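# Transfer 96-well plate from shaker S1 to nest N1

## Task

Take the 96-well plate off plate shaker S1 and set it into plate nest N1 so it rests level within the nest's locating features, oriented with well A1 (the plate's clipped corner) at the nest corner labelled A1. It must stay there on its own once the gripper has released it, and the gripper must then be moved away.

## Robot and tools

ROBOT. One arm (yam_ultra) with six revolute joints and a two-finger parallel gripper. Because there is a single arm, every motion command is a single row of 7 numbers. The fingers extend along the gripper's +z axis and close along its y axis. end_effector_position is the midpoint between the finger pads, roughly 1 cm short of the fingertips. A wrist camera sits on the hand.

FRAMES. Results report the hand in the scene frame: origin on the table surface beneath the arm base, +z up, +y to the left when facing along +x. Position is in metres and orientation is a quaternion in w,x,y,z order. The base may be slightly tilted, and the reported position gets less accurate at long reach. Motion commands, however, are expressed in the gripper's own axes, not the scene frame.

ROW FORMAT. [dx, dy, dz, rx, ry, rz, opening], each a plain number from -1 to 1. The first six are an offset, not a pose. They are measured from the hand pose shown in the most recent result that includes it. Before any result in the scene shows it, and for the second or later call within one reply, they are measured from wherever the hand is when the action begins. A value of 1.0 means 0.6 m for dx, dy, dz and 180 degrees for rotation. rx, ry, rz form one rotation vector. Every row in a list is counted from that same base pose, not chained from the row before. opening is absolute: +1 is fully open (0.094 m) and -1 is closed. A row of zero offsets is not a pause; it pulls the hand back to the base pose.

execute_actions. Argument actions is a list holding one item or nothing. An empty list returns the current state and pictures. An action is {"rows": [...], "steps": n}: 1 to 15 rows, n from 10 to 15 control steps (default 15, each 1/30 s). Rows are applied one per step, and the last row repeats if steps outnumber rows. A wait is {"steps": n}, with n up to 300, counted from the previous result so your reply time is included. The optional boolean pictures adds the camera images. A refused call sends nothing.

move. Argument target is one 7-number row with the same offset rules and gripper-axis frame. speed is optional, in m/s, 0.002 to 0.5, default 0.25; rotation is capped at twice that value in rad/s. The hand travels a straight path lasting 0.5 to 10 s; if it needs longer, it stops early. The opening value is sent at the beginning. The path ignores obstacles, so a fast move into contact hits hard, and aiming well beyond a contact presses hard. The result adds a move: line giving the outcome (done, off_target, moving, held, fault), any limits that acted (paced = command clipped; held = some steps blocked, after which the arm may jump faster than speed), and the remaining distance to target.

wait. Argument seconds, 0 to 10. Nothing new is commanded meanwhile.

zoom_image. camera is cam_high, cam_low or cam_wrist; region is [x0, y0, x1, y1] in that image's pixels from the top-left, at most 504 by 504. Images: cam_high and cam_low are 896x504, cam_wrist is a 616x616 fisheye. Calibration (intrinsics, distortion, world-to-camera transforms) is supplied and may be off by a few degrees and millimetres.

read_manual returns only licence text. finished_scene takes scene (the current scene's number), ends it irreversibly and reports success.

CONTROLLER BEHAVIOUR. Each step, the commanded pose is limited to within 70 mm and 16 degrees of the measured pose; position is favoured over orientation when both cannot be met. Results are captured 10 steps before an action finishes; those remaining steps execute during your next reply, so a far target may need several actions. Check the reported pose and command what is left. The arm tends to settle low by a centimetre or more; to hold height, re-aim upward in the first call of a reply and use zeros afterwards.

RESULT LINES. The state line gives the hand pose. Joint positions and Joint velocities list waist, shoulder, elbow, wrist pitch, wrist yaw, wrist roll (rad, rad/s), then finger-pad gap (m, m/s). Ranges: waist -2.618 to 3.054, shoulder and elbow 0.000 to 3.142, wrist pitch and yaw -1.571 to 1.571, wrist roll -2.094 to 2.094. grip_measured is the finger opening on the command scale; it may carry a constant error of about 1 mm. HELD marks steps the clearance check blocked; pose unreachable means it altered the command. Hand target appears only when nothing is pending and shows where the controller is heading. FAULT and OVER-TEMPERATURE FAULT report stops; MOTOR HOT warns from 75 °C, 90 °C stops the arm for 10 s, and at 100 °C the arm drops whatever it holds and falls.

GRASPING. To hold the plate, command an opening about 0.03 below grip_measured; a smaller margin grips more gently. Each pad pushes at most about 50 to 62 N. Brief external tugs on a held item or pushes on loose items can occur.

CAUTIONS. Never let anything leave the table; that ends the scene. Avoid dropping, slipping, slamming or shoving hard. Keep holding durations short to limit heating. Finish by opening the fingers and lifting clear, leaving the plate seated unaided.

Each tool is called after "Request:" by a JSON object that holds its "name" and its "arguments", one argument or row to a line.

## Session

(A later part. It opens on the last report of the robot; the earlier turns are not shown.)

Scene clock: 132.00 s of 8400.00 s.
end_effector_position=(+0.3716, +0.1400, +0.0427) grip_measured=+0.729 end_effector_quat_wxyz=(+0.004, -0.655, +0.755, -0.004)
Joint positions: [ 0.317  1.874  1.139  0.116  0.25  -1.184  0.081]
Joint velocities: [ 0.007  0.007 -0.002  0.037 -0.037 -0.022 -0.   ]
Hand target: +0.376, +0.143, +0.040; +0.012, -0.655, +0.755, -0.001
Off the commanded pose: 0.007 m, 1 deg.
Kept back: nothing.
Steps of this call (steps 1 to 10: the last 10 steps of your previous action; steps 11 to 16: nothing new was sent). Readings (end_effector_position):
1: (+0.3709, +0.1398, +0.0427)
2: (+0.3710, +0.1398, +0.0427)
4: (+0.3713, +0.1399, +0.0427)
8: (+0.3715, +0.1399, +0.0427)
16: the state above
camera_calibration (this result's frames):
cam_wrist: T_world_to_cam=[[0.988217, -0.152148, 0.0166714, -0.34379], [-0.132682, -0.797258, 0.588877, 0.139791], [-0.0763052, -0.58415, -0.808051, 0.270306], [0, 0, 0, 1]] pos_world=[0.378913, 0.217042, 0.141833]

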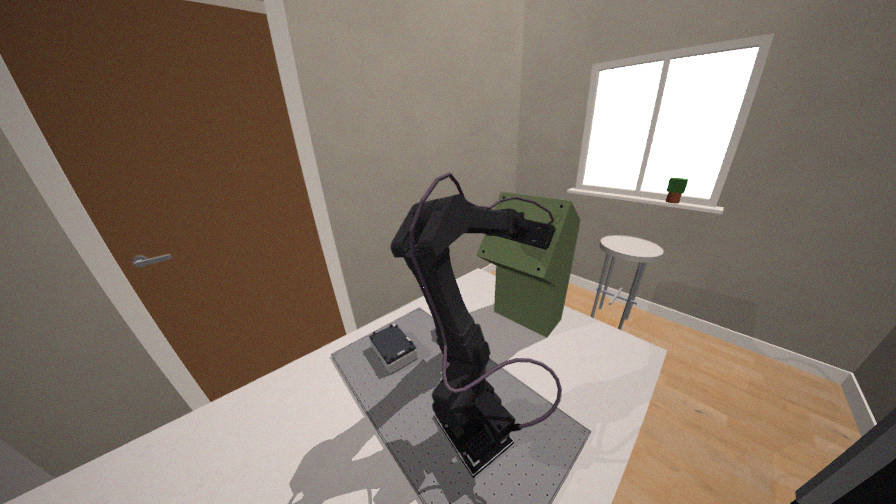

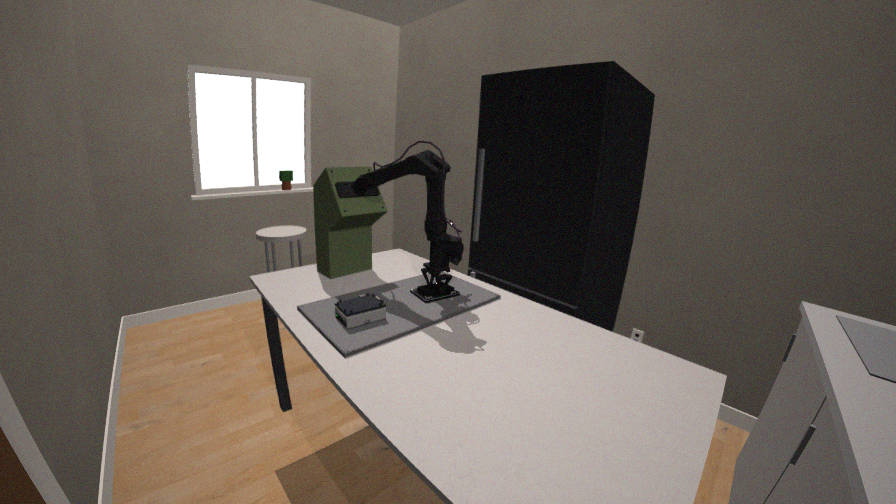

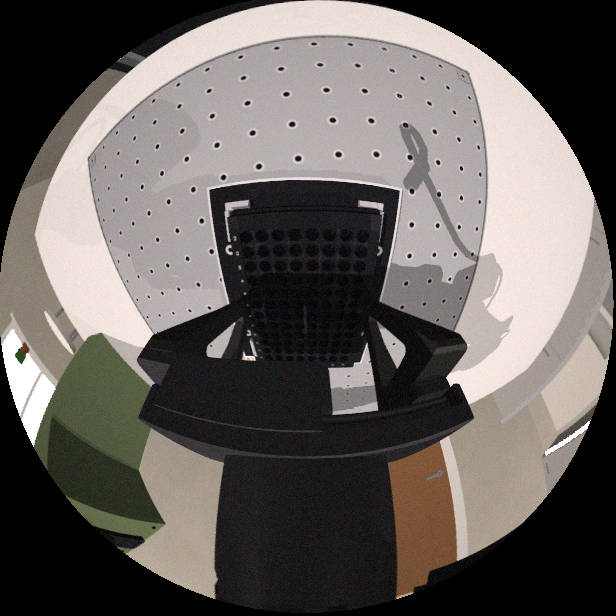

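Request:
{"name": "execute_actions", "arguments": {
  "actions": [
    {"rows": [[-0.0070,-0.0012,0.01125,0.0006,-0.0054,0.0,0.68],[-0.0075,-0.0023,0.01125,0.0016,-0.0057,0.0,0.68],[-0.0080,-0.0035,0.01125,0.0025,-0.00605,0.0,0.68],[-0.0085,-0.0046,0.01125,0.0034,-0.00635,0.0,0.68],[-0.0088,-0.0054,0.01125,0.0040,-0.00656,0.0,0.68]], "steps": 13}
  ]
}}

Request:
{"name": "execute_actions", "arguments": {
  "actions": [
    {"steps": 20}
  ],
  "pictures": true
}}

Request:
{"name": "zoom_image", "arguments": {
  "camera": "cam_wrist",
  "region": [200, 160, 410, 290]
}}

Scene clock: 134.00 s of 8400.00 s.
end_effector_position=(+0.3716, +0.1401, +0.0414) grip_measured=+0.729 end_effector_quat_wxyz=(+0.006, -0.655, +0.756, -0.005)
Joint positions: [ 0.317  1.879  1.139  0.124  0.251 -1.184  0.081]
Joint velocities: [-0.007  0.012 -0.002  0.081 -0.081  0.007 -0.001]
Steps of this call (steps 1 to 57: nothing new was sent; steps 58 to 60: the first 3 steps of this action). Readings (end_effector_position):
58: (+0.3714, +0.1400, +0.0424)
59: (+0.3715, +0.1401, +0.0418)
60: the state above

Scene clock: 134.67 s of 8400.00 s.
end_effector_position=(+0.3716, +0.1400, +0.0413) grip_measured=+0.729 end_effector_quat_wxyz=(+0.006, -0.655, +0.756, -0.005)
Joint positions: [ 0.317  1.879  1.139  0.124  0.252 -1.184  0.081]
Joint velocities: [ 0.002 -0.007  0.007  0.022 -0.022  0.022  0.   ]
Hand target: +0.375, +0.145, +0.036; +0.016, -0.655, +0.755, -0.002
Off the commanded pose: 0.008 m, 1 deg.
Kept back: nothing.
Steps of this call (steps 1 to 10: the last 10 steps of your previous action; steps 11 to 20: nothing new was sent). Readings (end_effector_position):
1: (+0.3716, +0.1400, +0.0413)
2: (+0.3716, +0.1400, +0.0413)
4: (+0.3716, +0.1400, +0.0413)
8: (+0.3716, +0.1400, +0.0413)
20: the state above
camera_calibration (this result's frames):
cam_wrist: T_world_to_cam=[[0.988019, -0.152985, 0.0203266, -0.343712], [-0.135485, -0.796751, 0.588925, 0.141612], [-0.0739014, -0.584623, -0.807932, 0.268422], [0, 0, 0, 1]] pos_world=[0.378617, 0.217172, 0.140454]

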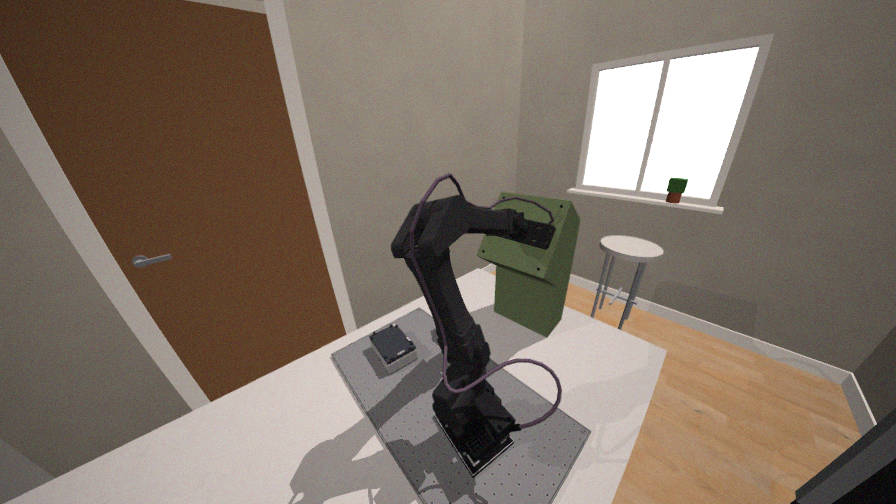

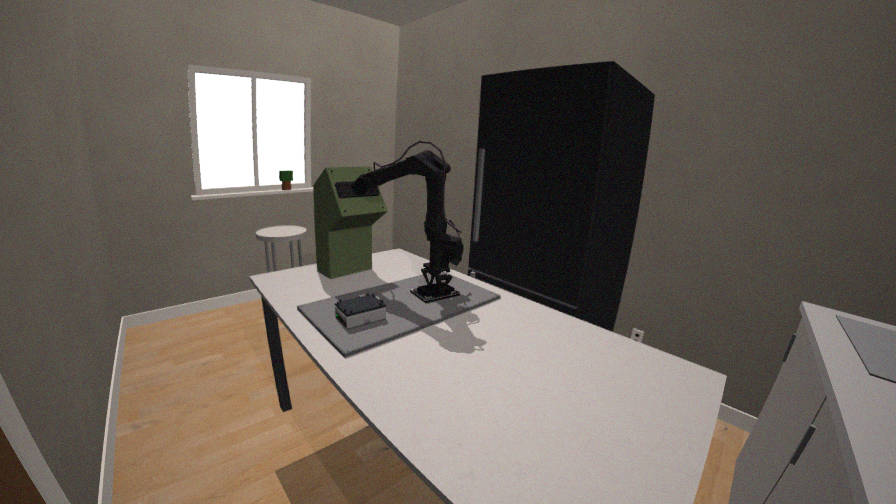

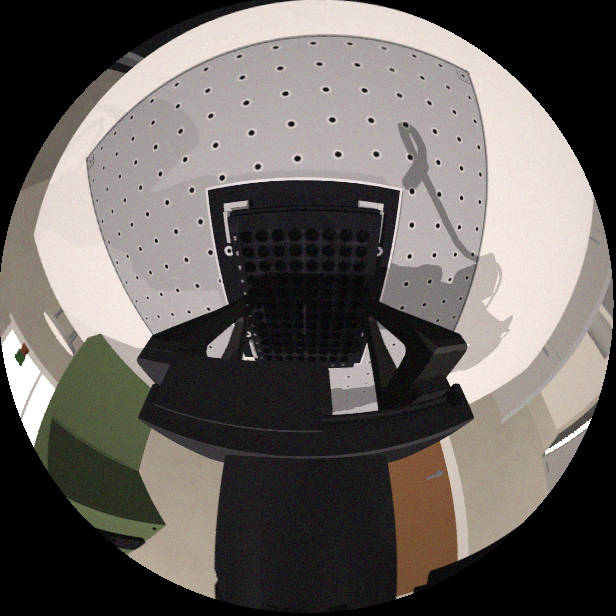

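Region (200, 160, 410, 290) of cam_wrist's 616x616 image, scaled by 2.400, with more detail than that image has; it fills the top 312 rows of this view, and the rest is white.

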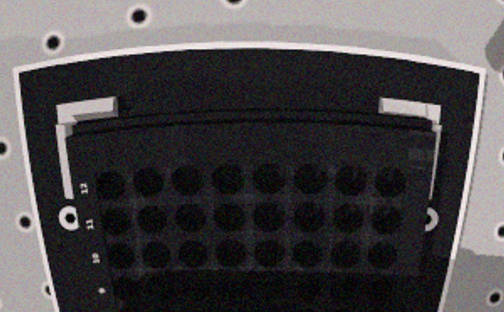

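Request:
{"name": "zoom_image", "arguments": {
  "camera": "cam_high",
  "region": [420, 390, 540, 480]
}}

Request:
{"name": "zoom_image", "arguments": {
  "camera": "cam_low",
  "region": [395, 260, 475, 310]
}}

Region (420, 390, 540, 480) of cam_high's 896x504 image, scaled by 4.200, with more detail than that image has; it fills the top 378 rows of this view, and the rest is white.

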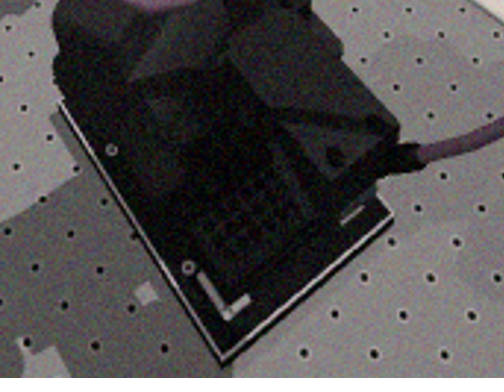

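Region (395, 260, 475, 310) of cam_low's 896x504 image, scaled by 6.300, with more detail than that image has; it fills the top 315 rows of this view, and the rest is white.

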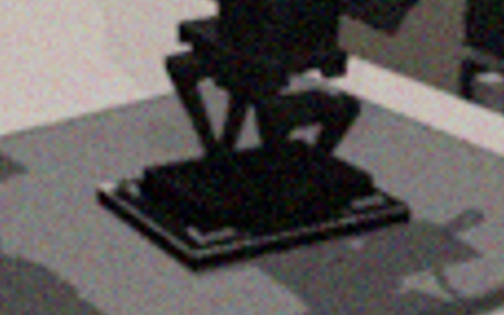

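Request:
{"name": "execute_actions", "arguments": {
  "actions": [
    {"rows": [[-0.0060,-0.0043,0.00525,0.0001,-0.0045,0.0,0.68],[-0.0060,-0.0043,0.00525,0.0001,-0.0045,0.0,0.68],[-0.0060,-0.0043,0.00525,0.0001,-0.0045,0.0,0.68],[-0.0060,-0.0043,0.00525,0.0001,-0.0045,0.0,0.70],[-0.0060,-0.0043,0.00525,0.0001,-0.0045,0.0,0.71],[-0.0060,-0.0043,0.00525,0.0001,-0.0045,0.0,0.72],[-0.0060,-0.0043,0.00525,0.0001,-0.0045,0.0,0.73],[-0.0060,-0.0043,0.00525,0.0001,-0.0045,0.0,0.74],[-0.0060,-0.0043,0.00525,0.0001,-0.0045,0.0,0.75],[-0.0060,-0.0043,0.00525,0.0001,-0.0045,0.0,0.76],[-0.0060,-0.0043,0.00525,0.0001,-0.0045,0.0,0.78],[-0.0060,-0.0043,0.00525,0.0001,-0.0045,0.0,0.82],[-0.0060,-0.0043,0.00525,0.0001,-0.0045,0.0,0.88],[-0.0060,-0.0043,0.00525,0.0001,-0.0045,0.0,0.95],[-0.0060,-0.0043,0.00525,0.0001,-0.0045,0.0,1.0]], "steps": 15}
  ]
}}

Request:
{"name": "wait", "arguments": {
  "seconds": 0.2
}}

Request:
{"name": "zoom_image", "arguments": {
  "camera": "cam_wrist",
  "region": [200, 160, 410, 290]
}}

Scene clock: 138.07 s of 8400.00 s.
end_effector_position=(+0.3716, +0.1400, +0.0413) grip_measured=+0.729 end_effector_quat_wxyz=(+0.006, -0.655, +0.756, -0.005)
Joint positions: [ 0.317  1.879  1.139  0.124  0.252 -1.184  0.081]
Joint velocities: [-0.002 -0.002  0.007  0.037 -0.037 -0.022 -0.   ]
Steps of this call (steps 1 to 90: nothing new was sent; then 0.23 s passed at rest; steps 91 to 95: the first 5 steps of this action). Readings (end_effector_position):
91: (+0.3716, +0.1400, +0.0413)
92: (+0.3716, +0.1400, +0.0413)
94: (+0.3716, +0.1400, +0.0413)
95: the state above

Scene clock: 138.60 s of 8400.00 s.
end_effector_position=(+0.3718, +0.1400, +0.0413) grip_measured=+1.000 end_effector_quat_wxyz=(+0.006, -0.655, +0.756, -0.006)
Joint positions: [ 0.317  1.879  1.139  0.125  0.252 -1.184  0.094]
Joint velocities: [-0.007 -0.017  0.002 -0.051 -0.022  0.007  0.   ]
Hand target: +0.375, +0.143, +0.038; +0.011, -0.655, +0.756, -0.001
Off the commanded pose: 0.005 m, 1 deg.
Kept back: nothing.
Steps of this call (steps 1 to 10: the last 10 steps of your previous action; steps 11 to 16: nothing new was sent). Readings (end_effector_position):
1: (+0.3716, +0.1400, +0.0413)
2: (+0.3716, +0.1400, +0.0413)
4: (+0.3716, +0.1400, +0.0413)
8: (+0.3718, +0.1400, +0.0413)
16: the state above
camera_calibration (this result's frames):
cam_wrist: T_world_to_cam=[[0.987973, -0.153171, 0.0211551, -0.3439], [-0.136115, -0.796613, 0.588965, 0.141833], [-0.0733601, -0.584762, -0.807881, 0.268242], [0, 0, 0, 1]] pos_world=[0.378748, 0.217168, 0.140448]

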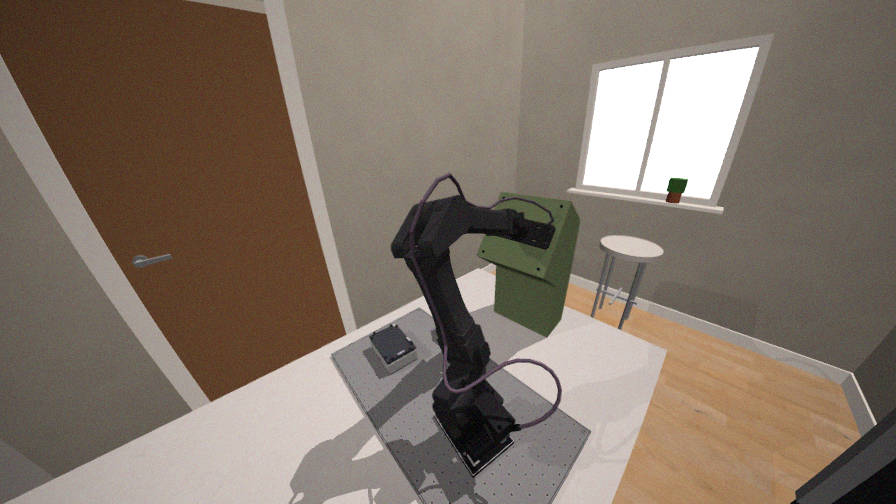

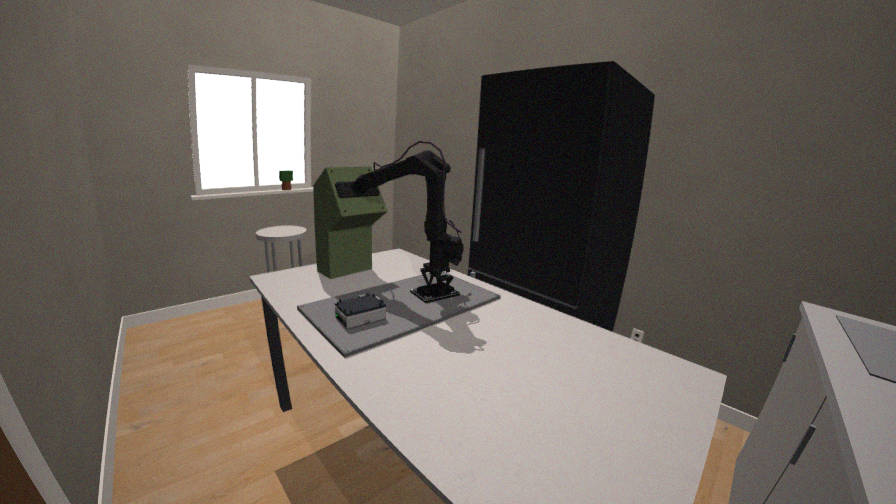

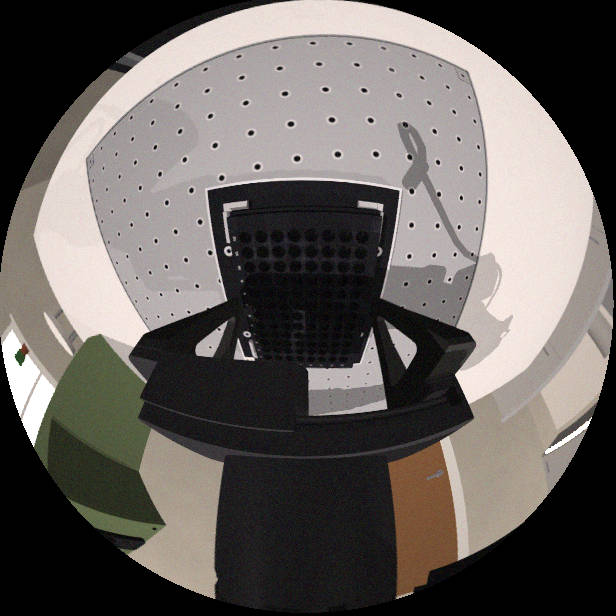

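Region (200, 160, 410, 290) of cam_wrist's 616x616 image, scaled by 2.400, with more detail than that image has; it fills the top 312 rows of this view, and the rest is white.

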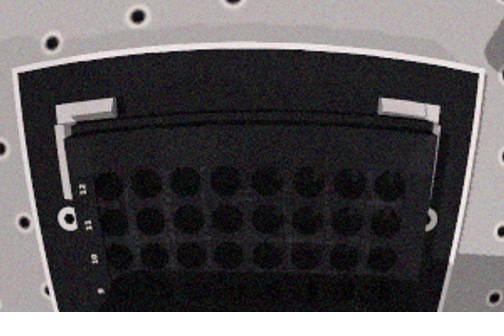

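Request:
{"name": "move", "arguments": {
  "target": [0,0,-0.15,0,0,0,1.0],
  "speed": 0.12
}}

Request:
{"name": "zoom_image", "arguments": {
  "camera": "cam_wrist",
  "region": [200, 150, 420, 370]
}}

Scene clock: 140.70 s of 8400.00 s.
end_effector_position=(+0.3858, +0.1387, +0.1303) grip_measured=+1.000 end_effector_quat_wxyz=(+0.017, -0.652, +0.758, -0.018)
Joint positions: [ 0.378  1.554  1.004 -0.043  0.314 -1.149  0.094]
Joint velocities: [-0.012 -0.007 -0.002 -0.007  0.066 -0.007  0.   ]
Hand target: +0.371, +0.140, +0.131; +0.006, -0.655, +0.756, -0.006
Off the commanded pose: 0.016 m, 2 deg.
Kept back: nothing.
move: off_target
camera_calibration (this result's frames):
cam_wrist: T_world_to_cam=[[0.985547, -0.160711, 0.0535636, -0.362067], [-0.161271, -0.793323, 0.587052, 0.0997918], [-0.0518525, -0.587206, -0.807775, 0.332407], [0, 0, 0, 1]] pos_world=[0.390164, 0.21617, 0.229321]

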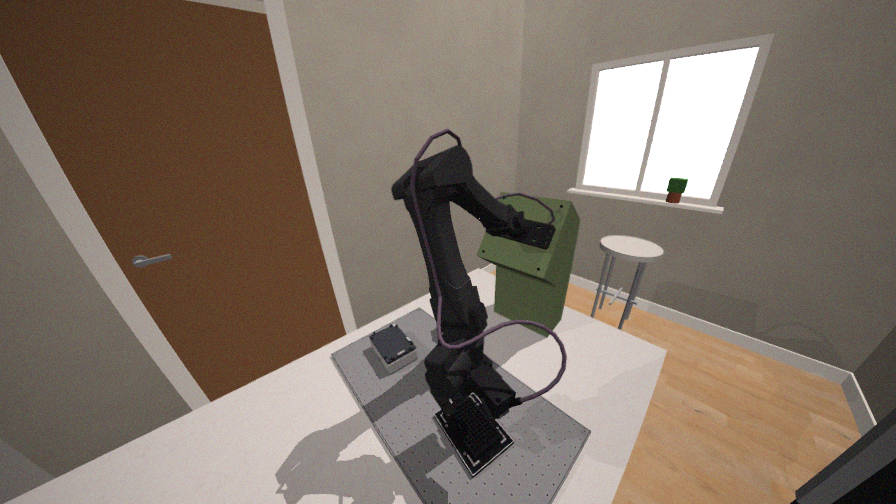

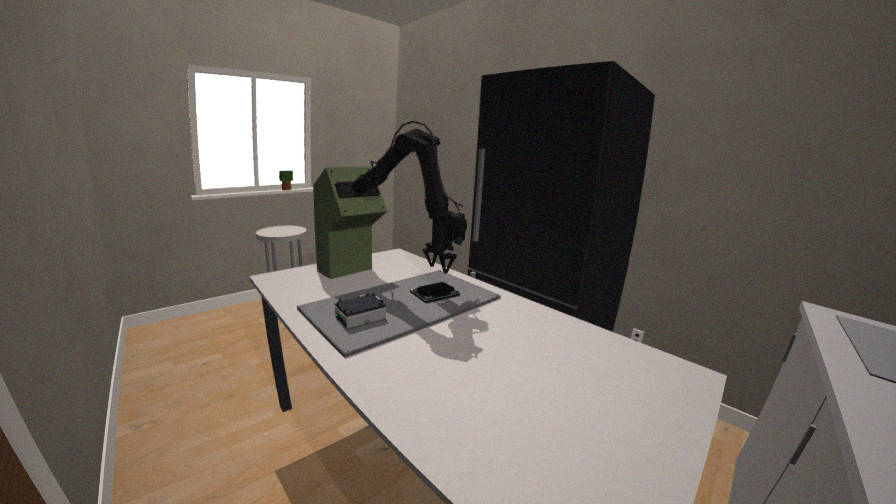

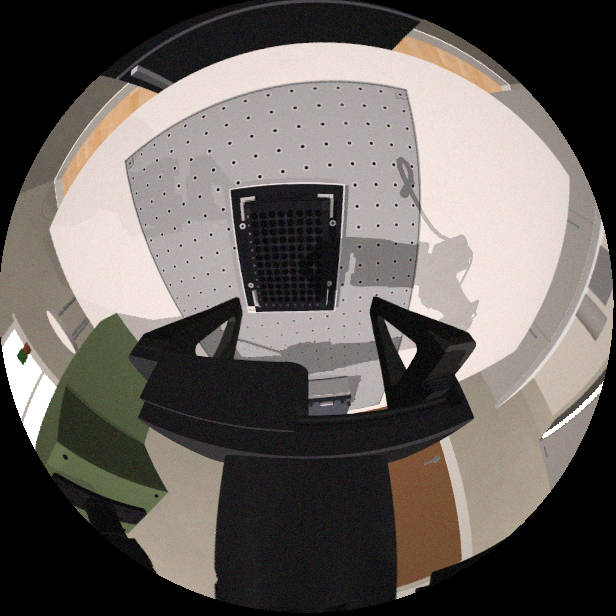

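Region (200, 150, 420, 370) of cam_wrist's 616x616 image, scaled by 2.291, with more detail than that image has.

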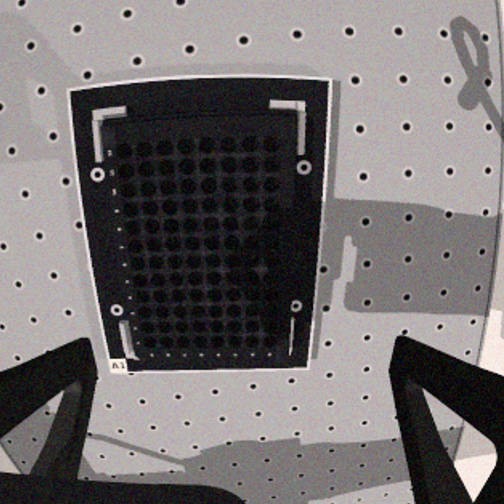

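Request:
{"name": "zoom_image", "arguments": {
  "camera": "cam_wrist",
  "region": [225, 180, 355, 320]
}}

Request:
{"name": "zoom_image", "arguments": {
  "camera": "cam_high",
  "region": [425, 385, 525, 480]
}}

Request:
{"name": "zoom_image", "arguments": {
  "camera": "cam_low",
  "region": [400, 270, 470, 310]
}}

Region (225, 180, 355, 320) of cam_wrist's 616x616 image, scaled by 3.600, with more detail than that image has; it fills the left 468 columns of this view, and the rest is white.

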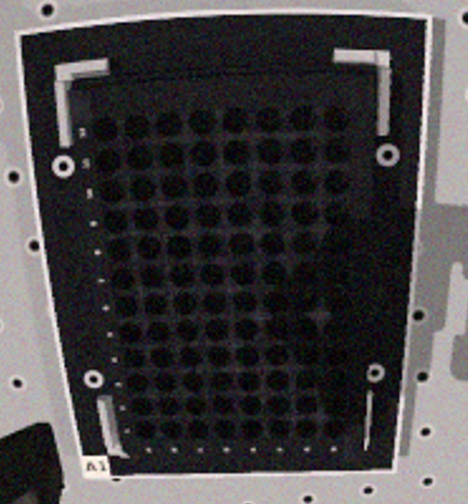

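Region (425, 385, 525, 480) of cam_high's 896x504 image, scaled by 5.040, with more detail than that image has; it fills the top 479 rows of this view, and the rest is white.

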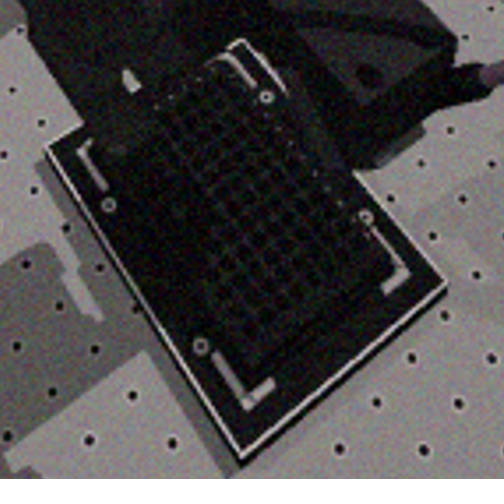

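Region (400, 270, 470, 310) of cam_low's 896x504 image, scaled by 7.200, with more detail than that image has; it fills the top 288 rows of this view, and the rest is white.

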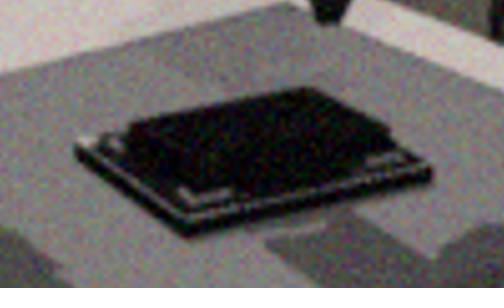

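Request:
{"name": "move", "arguments": {
  "target": [0.2,0.03,-0.05,0,0,0,1.0],
  "speed": 0.25
}}

Request:
{"name": "zoom_image", "arguments": {
  "camera": "cam_wrist",
  "region": [200, 60, 420, 280]
}}

Request:
{"name": "zoom_image", "arguments": {
  "camera": "cam_high",
  "region": [425, 385, 525, 480]
}}

Scene clock: 143.93 s of 8400.00 s.
end_effector_position=(+0.3550, +0.0224, +0.1590) grip_measured=+1.000 end_effector_quat_wxyz=(+0.015, -0.650, +0.760, -0.027)
Joint positions: [ 0.018  1.303  0.712  0.038  0.028 -1.343  0.094]
Joint velocities: [-0.012  0.017 -0.002 -0.022 -0.022 -0.051  0.   ]
Hand target: +0.348, +0.023, +0.160; +0.017, -0.652, +0.758, -0.019
Off the commanded pose: 0.007 m, 1 deg.
Kept back: nothing.
move: done
camera_calibration (this result's frames):
cam_wrist: T_world_to_cam=[[0.984139, -0.165068, 0.0649918, -0.353201], [-0.170839, -0.783125, 0.597938, -0.012835], [-0.0478035, -0.599557, -0.798903, 0.283156], [0, 0, 0, 1]] pos_world=[0.358941, 0.101415, 0.256844]

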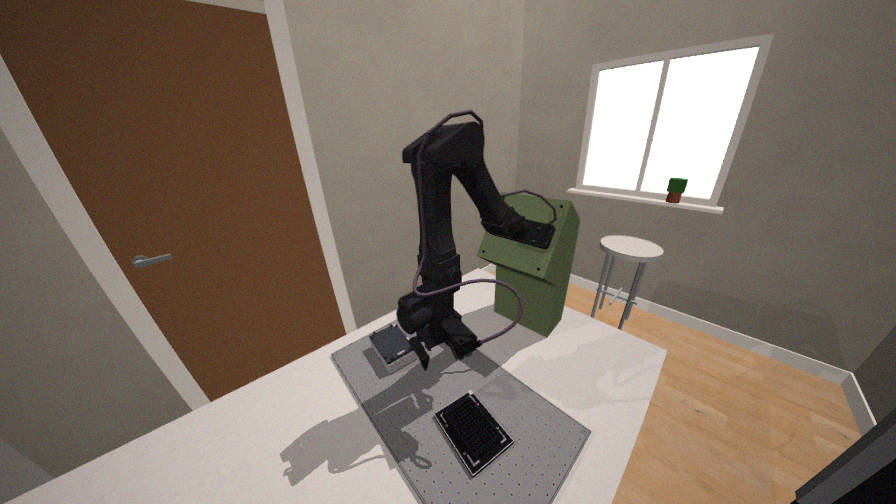

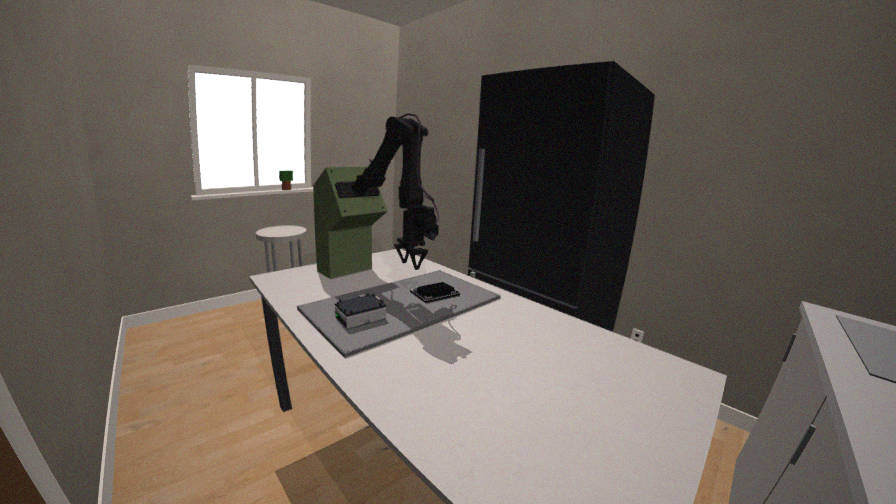

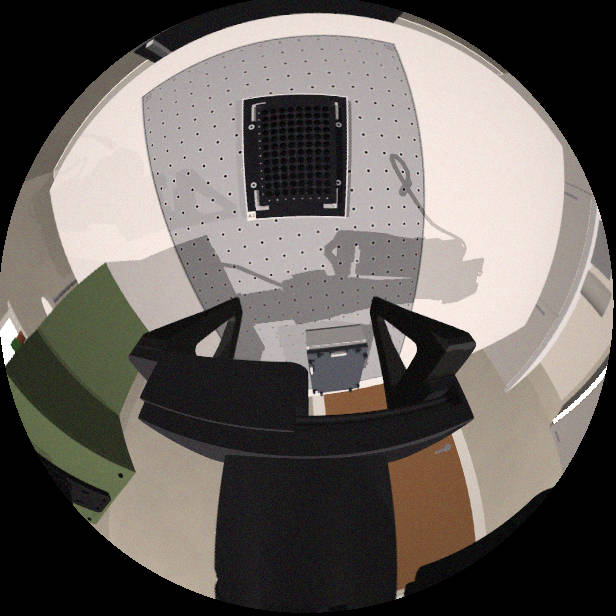

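Region (200, 60, 420, 280) of cam_wrist's 616x616 image, scaled by 2.291, with more detail than that image has.

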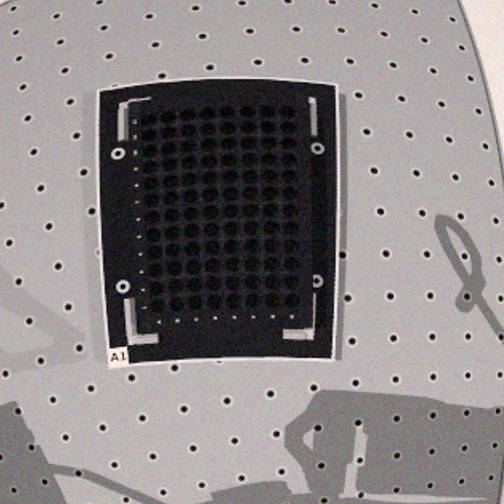

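Region (425, 385, 525, 480) of cam_high's 896x504 image, scaled by 5.040, with more detail than that image has; it fills the top 479 rows of this view, and the rest is white.

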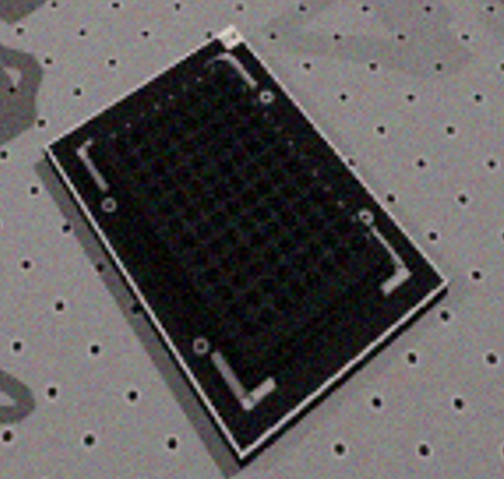

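Request:
{"name": "zoom_image", "arguments": {
  "camera": "cam_wrist",
  "region": [240, 160, 355, 225]
}}

Request:
{"name": "zoom_image", "arguments": {
  "camera": "cam_wrist",
  "region": [240, 90, 355, 155]
}}

Region (240, 160, 355, 225) of cam_wrist's 616x616 image, scaled by 4.383, with more detail than that image has; it fills the top 285 rows of this view, and the rest is white.

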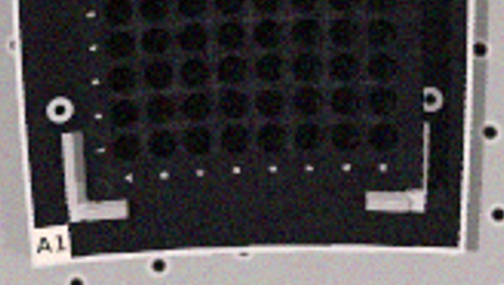

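Region (240, 90, 355, 155) of cam_wrist's 616x616 image, scaled by 4.383, with more detail than that image has; it fills the top 285 rows of this view, and the rest is white.

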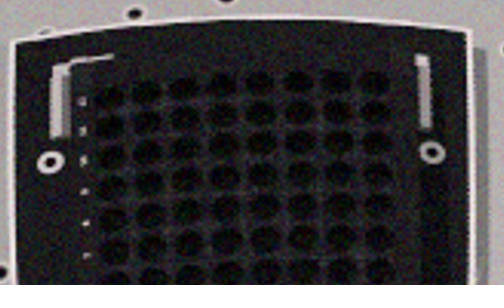

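Request:
{"name": "zoom_image", "arguments": {
  "camera": "cam_wrist",
  "region": [310, 170, 355, 220]
}}

Request:
{"name": "zoom_image", "arguments": {
  "camera": "cam_wrist",
  "region": [310, 92, 355, 142]
}}

Request:
{"name": "zoom_image", "arguments": {
  "camera": "cam_high",
  "region": [430, 400, 470, 440]
}}

Region (310, 170, 355, 220) of cam_wrist's 616x616 image, scaled by 10.080, with more detail than that image has; it fills the left 454 columns of this view, and the rest is white.

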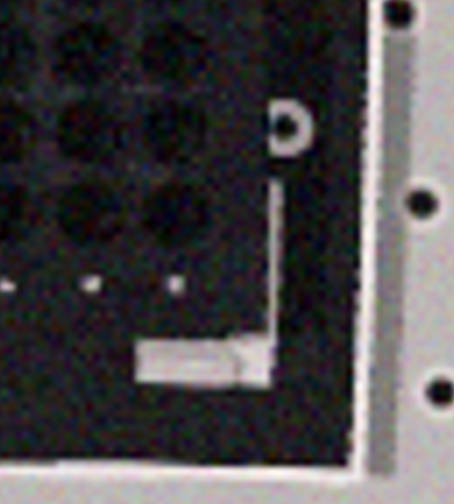

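Region (310, 92, 355, 142) of cam_wrist's 616x616 image, scaled by 10.080, with more detail than that image has; it fills the left 454 columns of this view, and the rest is white.

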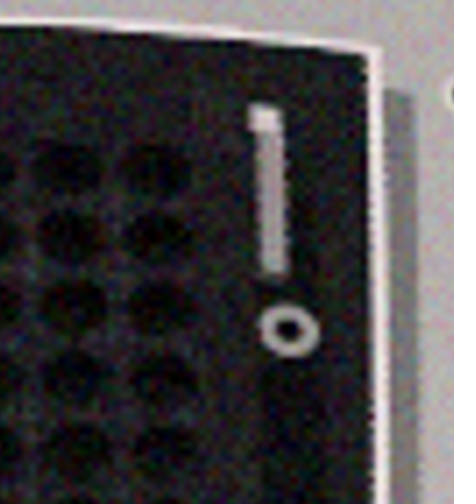

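Region (430, 400, 470, 440) of cam_high's 896x504 image, scaled by 12.600, with more detail than that image has.

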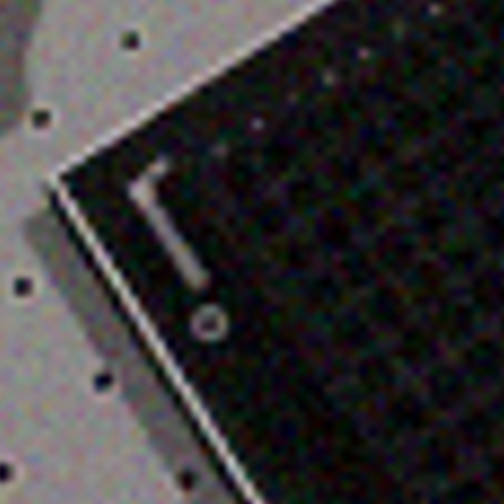

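Request:
{"name": "move", "arguments": {
  "target": [-0.069,0.0,0.09,0,0,0,1.0],
  "speed": 0.2
}}

Request:
{"name": "zoom_image", "arguments": {
  "camera": "cam_wrist",
  "region": [220, 90, 390, 270]
}}

Scene clock: 148.40 s of 8400.00 s.
end_effector_position=(+0.3550, +0.0567, +0.1067) grip_measured=+1.000 end_effector_quat_wxyz=(+0.004, -0.652, +0.757, -0.024)
Joint positions: [ 0.139  1.549  0.815  0.156  0.138 -1.284  0.094]
Joint velocities: [ 0.002 -0.007 -0.012 -0.037  0.037  0.051  0.   ]
Hand target: +0.364, +0.062, +0.105; +0.015, -0.649, +0.760, -0.026
Off the commanded pose: 0.011 m, 1 deg.
Kept back: nothing.
After step 90, 0.50 s passed at rest.
move: off_target
camera_calibration (this result's frames):
cam_wrist: T_world_to_cam=[[0.986267, -0.158014, 0.0480549, -0.34345], [-0.154307, -0.77787, 0.609186, 0.037905], [-0.0588792, -0.608236, -0.79157, 0.265552], [0, 0, 0, 1]] pos_world=[0.360218, 0.136734, 0.203616]

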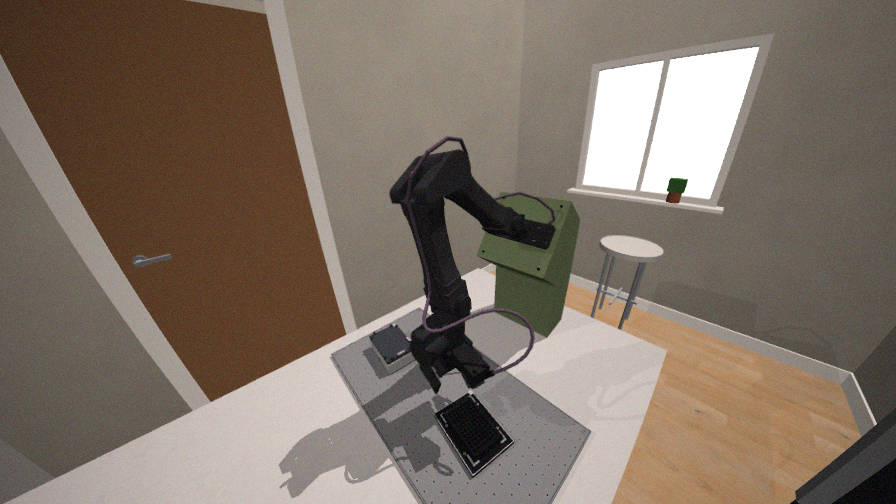

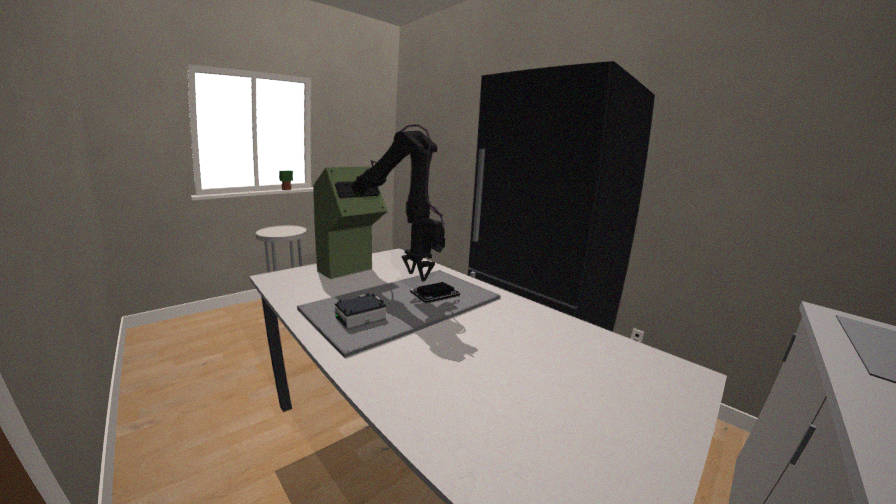

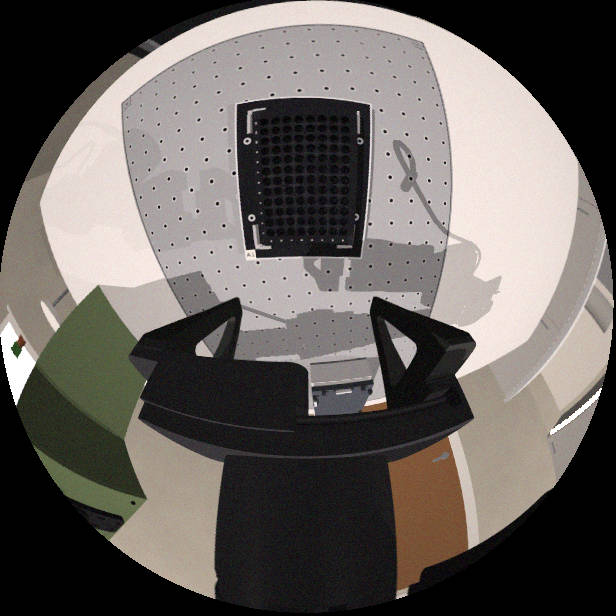

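Region (220, 90, 390, 270) of cam_wrist's 616x616 image, scaled by 2.800, with more detail than that image has.

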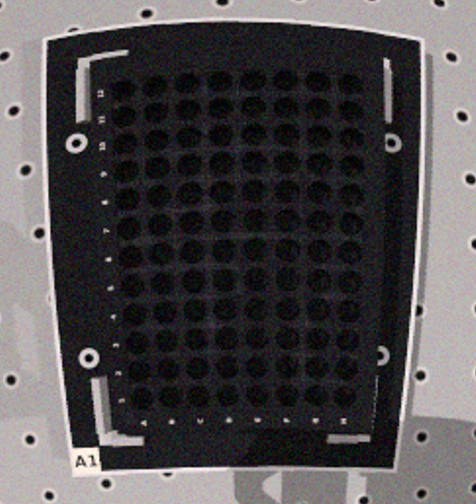

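Request:
{"name": "zoom_image", "arguments": {
  "camera": "cam_wrist",
  "region": [240, 205, 300, 265]
}}

Request:
{"name": "zoom_image", "arguments": {
  "camera": "cam_wrist",
  "region": [235, 95, 295, 155]
}}

Request:
{"name": "zoom_image", "arguments": {
  "camera": "cam_wrist",
  "region": [320, 205, 380, 265]
}}

Request:
{"name": "zoom_image", "arguments": {
  "camera": "cam_wrist",
  "region": [325, 95, 385, 155]
}}

Region (240, 205, 300, 265) of cam_wrist's 616x616 image, scaled by 8.400, with more detail than that image has.

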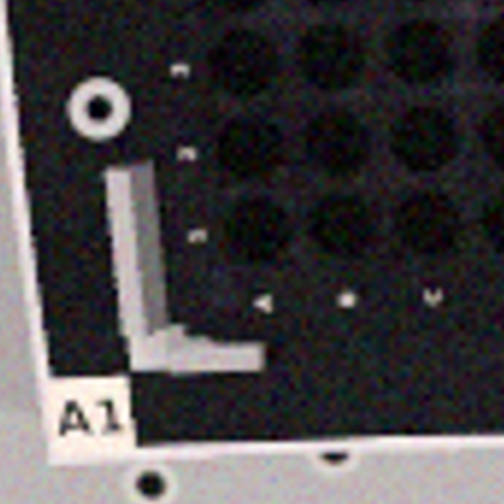

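Region (235, 95, 295, 155) of cam_wrist's 616x616 image, scaled by 8.400, with more detail than that image has.

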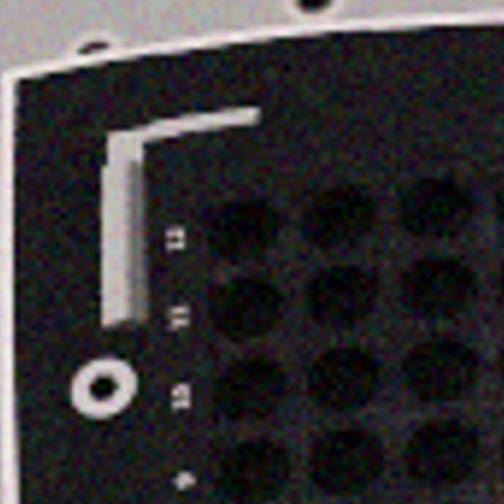

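Region (320, 205, 380, 265) of cam_wrist's 616x616 image, scaled by 8.400, with more detail than that image has.

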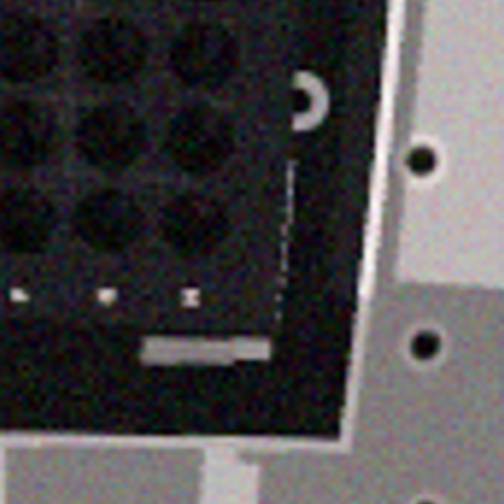

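Region (325, 95, 385, 155) of cam_wrist's 616x616 image, scaled by 8.400, with more detail than that image has.

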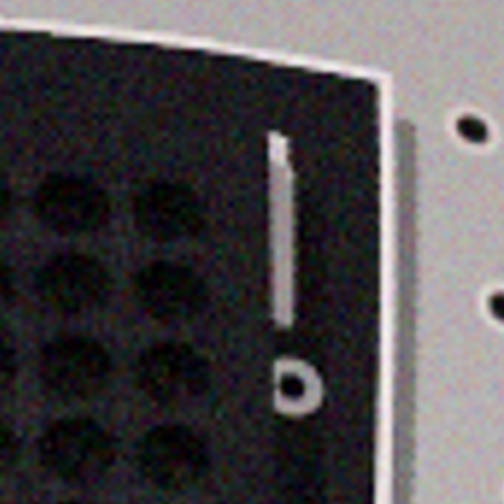

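Request:
{"name": "move", "arguments": {
  "target": [-0.1413,-0.0058,0.0445,-0.0134,-0.008,0.0017,1.0],
  "speed": 0.15
}}

Scene clock: 160.27 s of 8400.00 s.
end_effector_position=(+0.3692, +0.1333, +0.0796) grip_measured=+1.000 end_effector_quat_wxyz=(-0.001, -0.652, +0.758, -0.004)
Joint positions: [ 0.329  1.731  1.049  0.05   0.264 -1.166  0.094]
Joint velocities: [ 0.002 -0.007  0.022  0.037  0.081  0.051  0.   ]
Hand target: +0.373, +0.139, +0.078; +0.001, -0.650, +0.760, -0.000
Off the commanded pose: 0.007 m, 0 deg.
Kept back: nothing.
After step 90, 7.70 s passed at rest.
move: done
camera_calibration (this result's frames):
cam_wrist: T_world_to_cam=[[0.987028, -0.16027, 0.00943789, -0.340979], [-0.134356, -0.792395, 0.595028, 0.111928], [-0.0878867, -0.588577, -0.80365, 0.300638], [0, 0, 0, 1]] pos_world=[0.378016, 0.210992, 0.178226]

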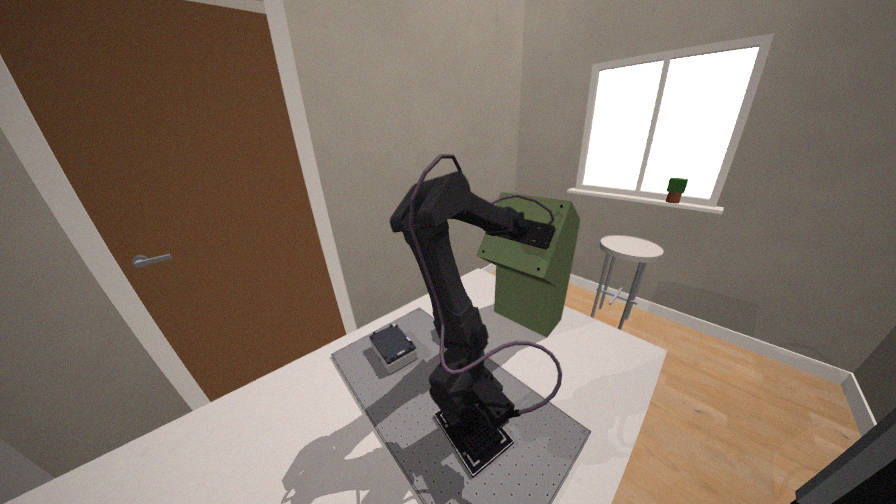

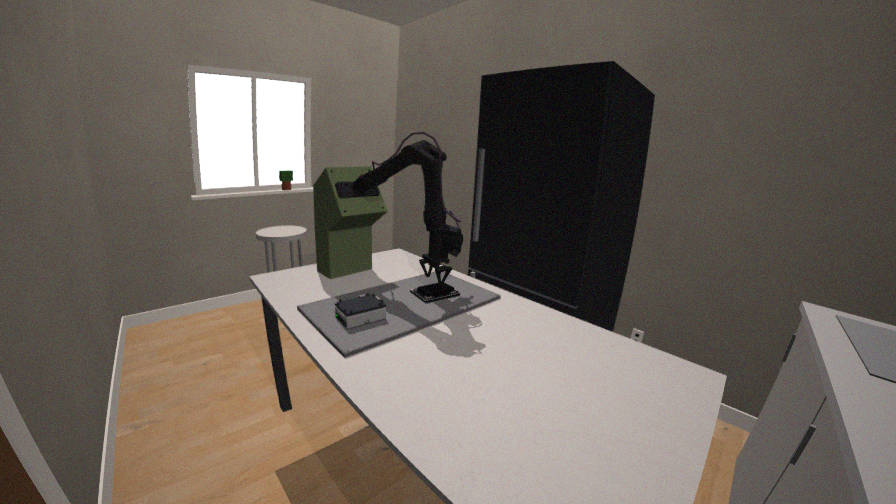

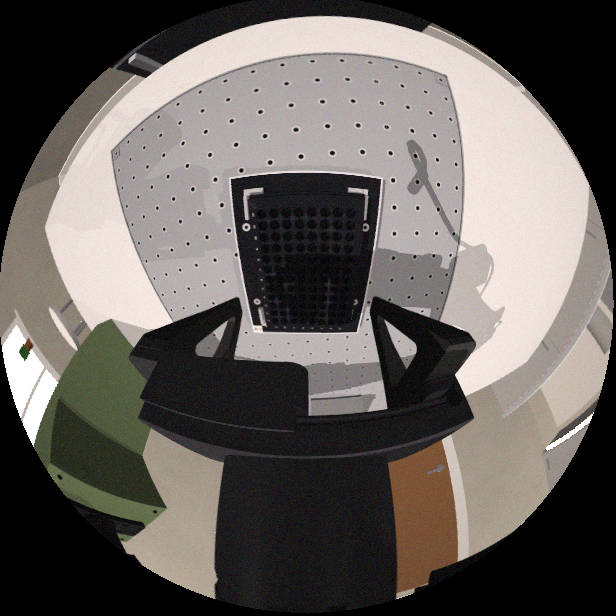

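Request:
{"name": "zoom_image", "arguments": {
  "camera": "cam_wrist",
  "region": [220, 165, 395, 340]
}}

Region (220, 165, 395, 340) of cam_wrist's 616x616 image, scaled by 2.880, with more detail than that image has.

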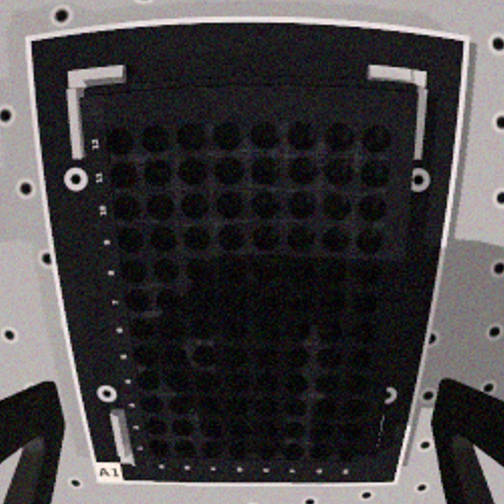

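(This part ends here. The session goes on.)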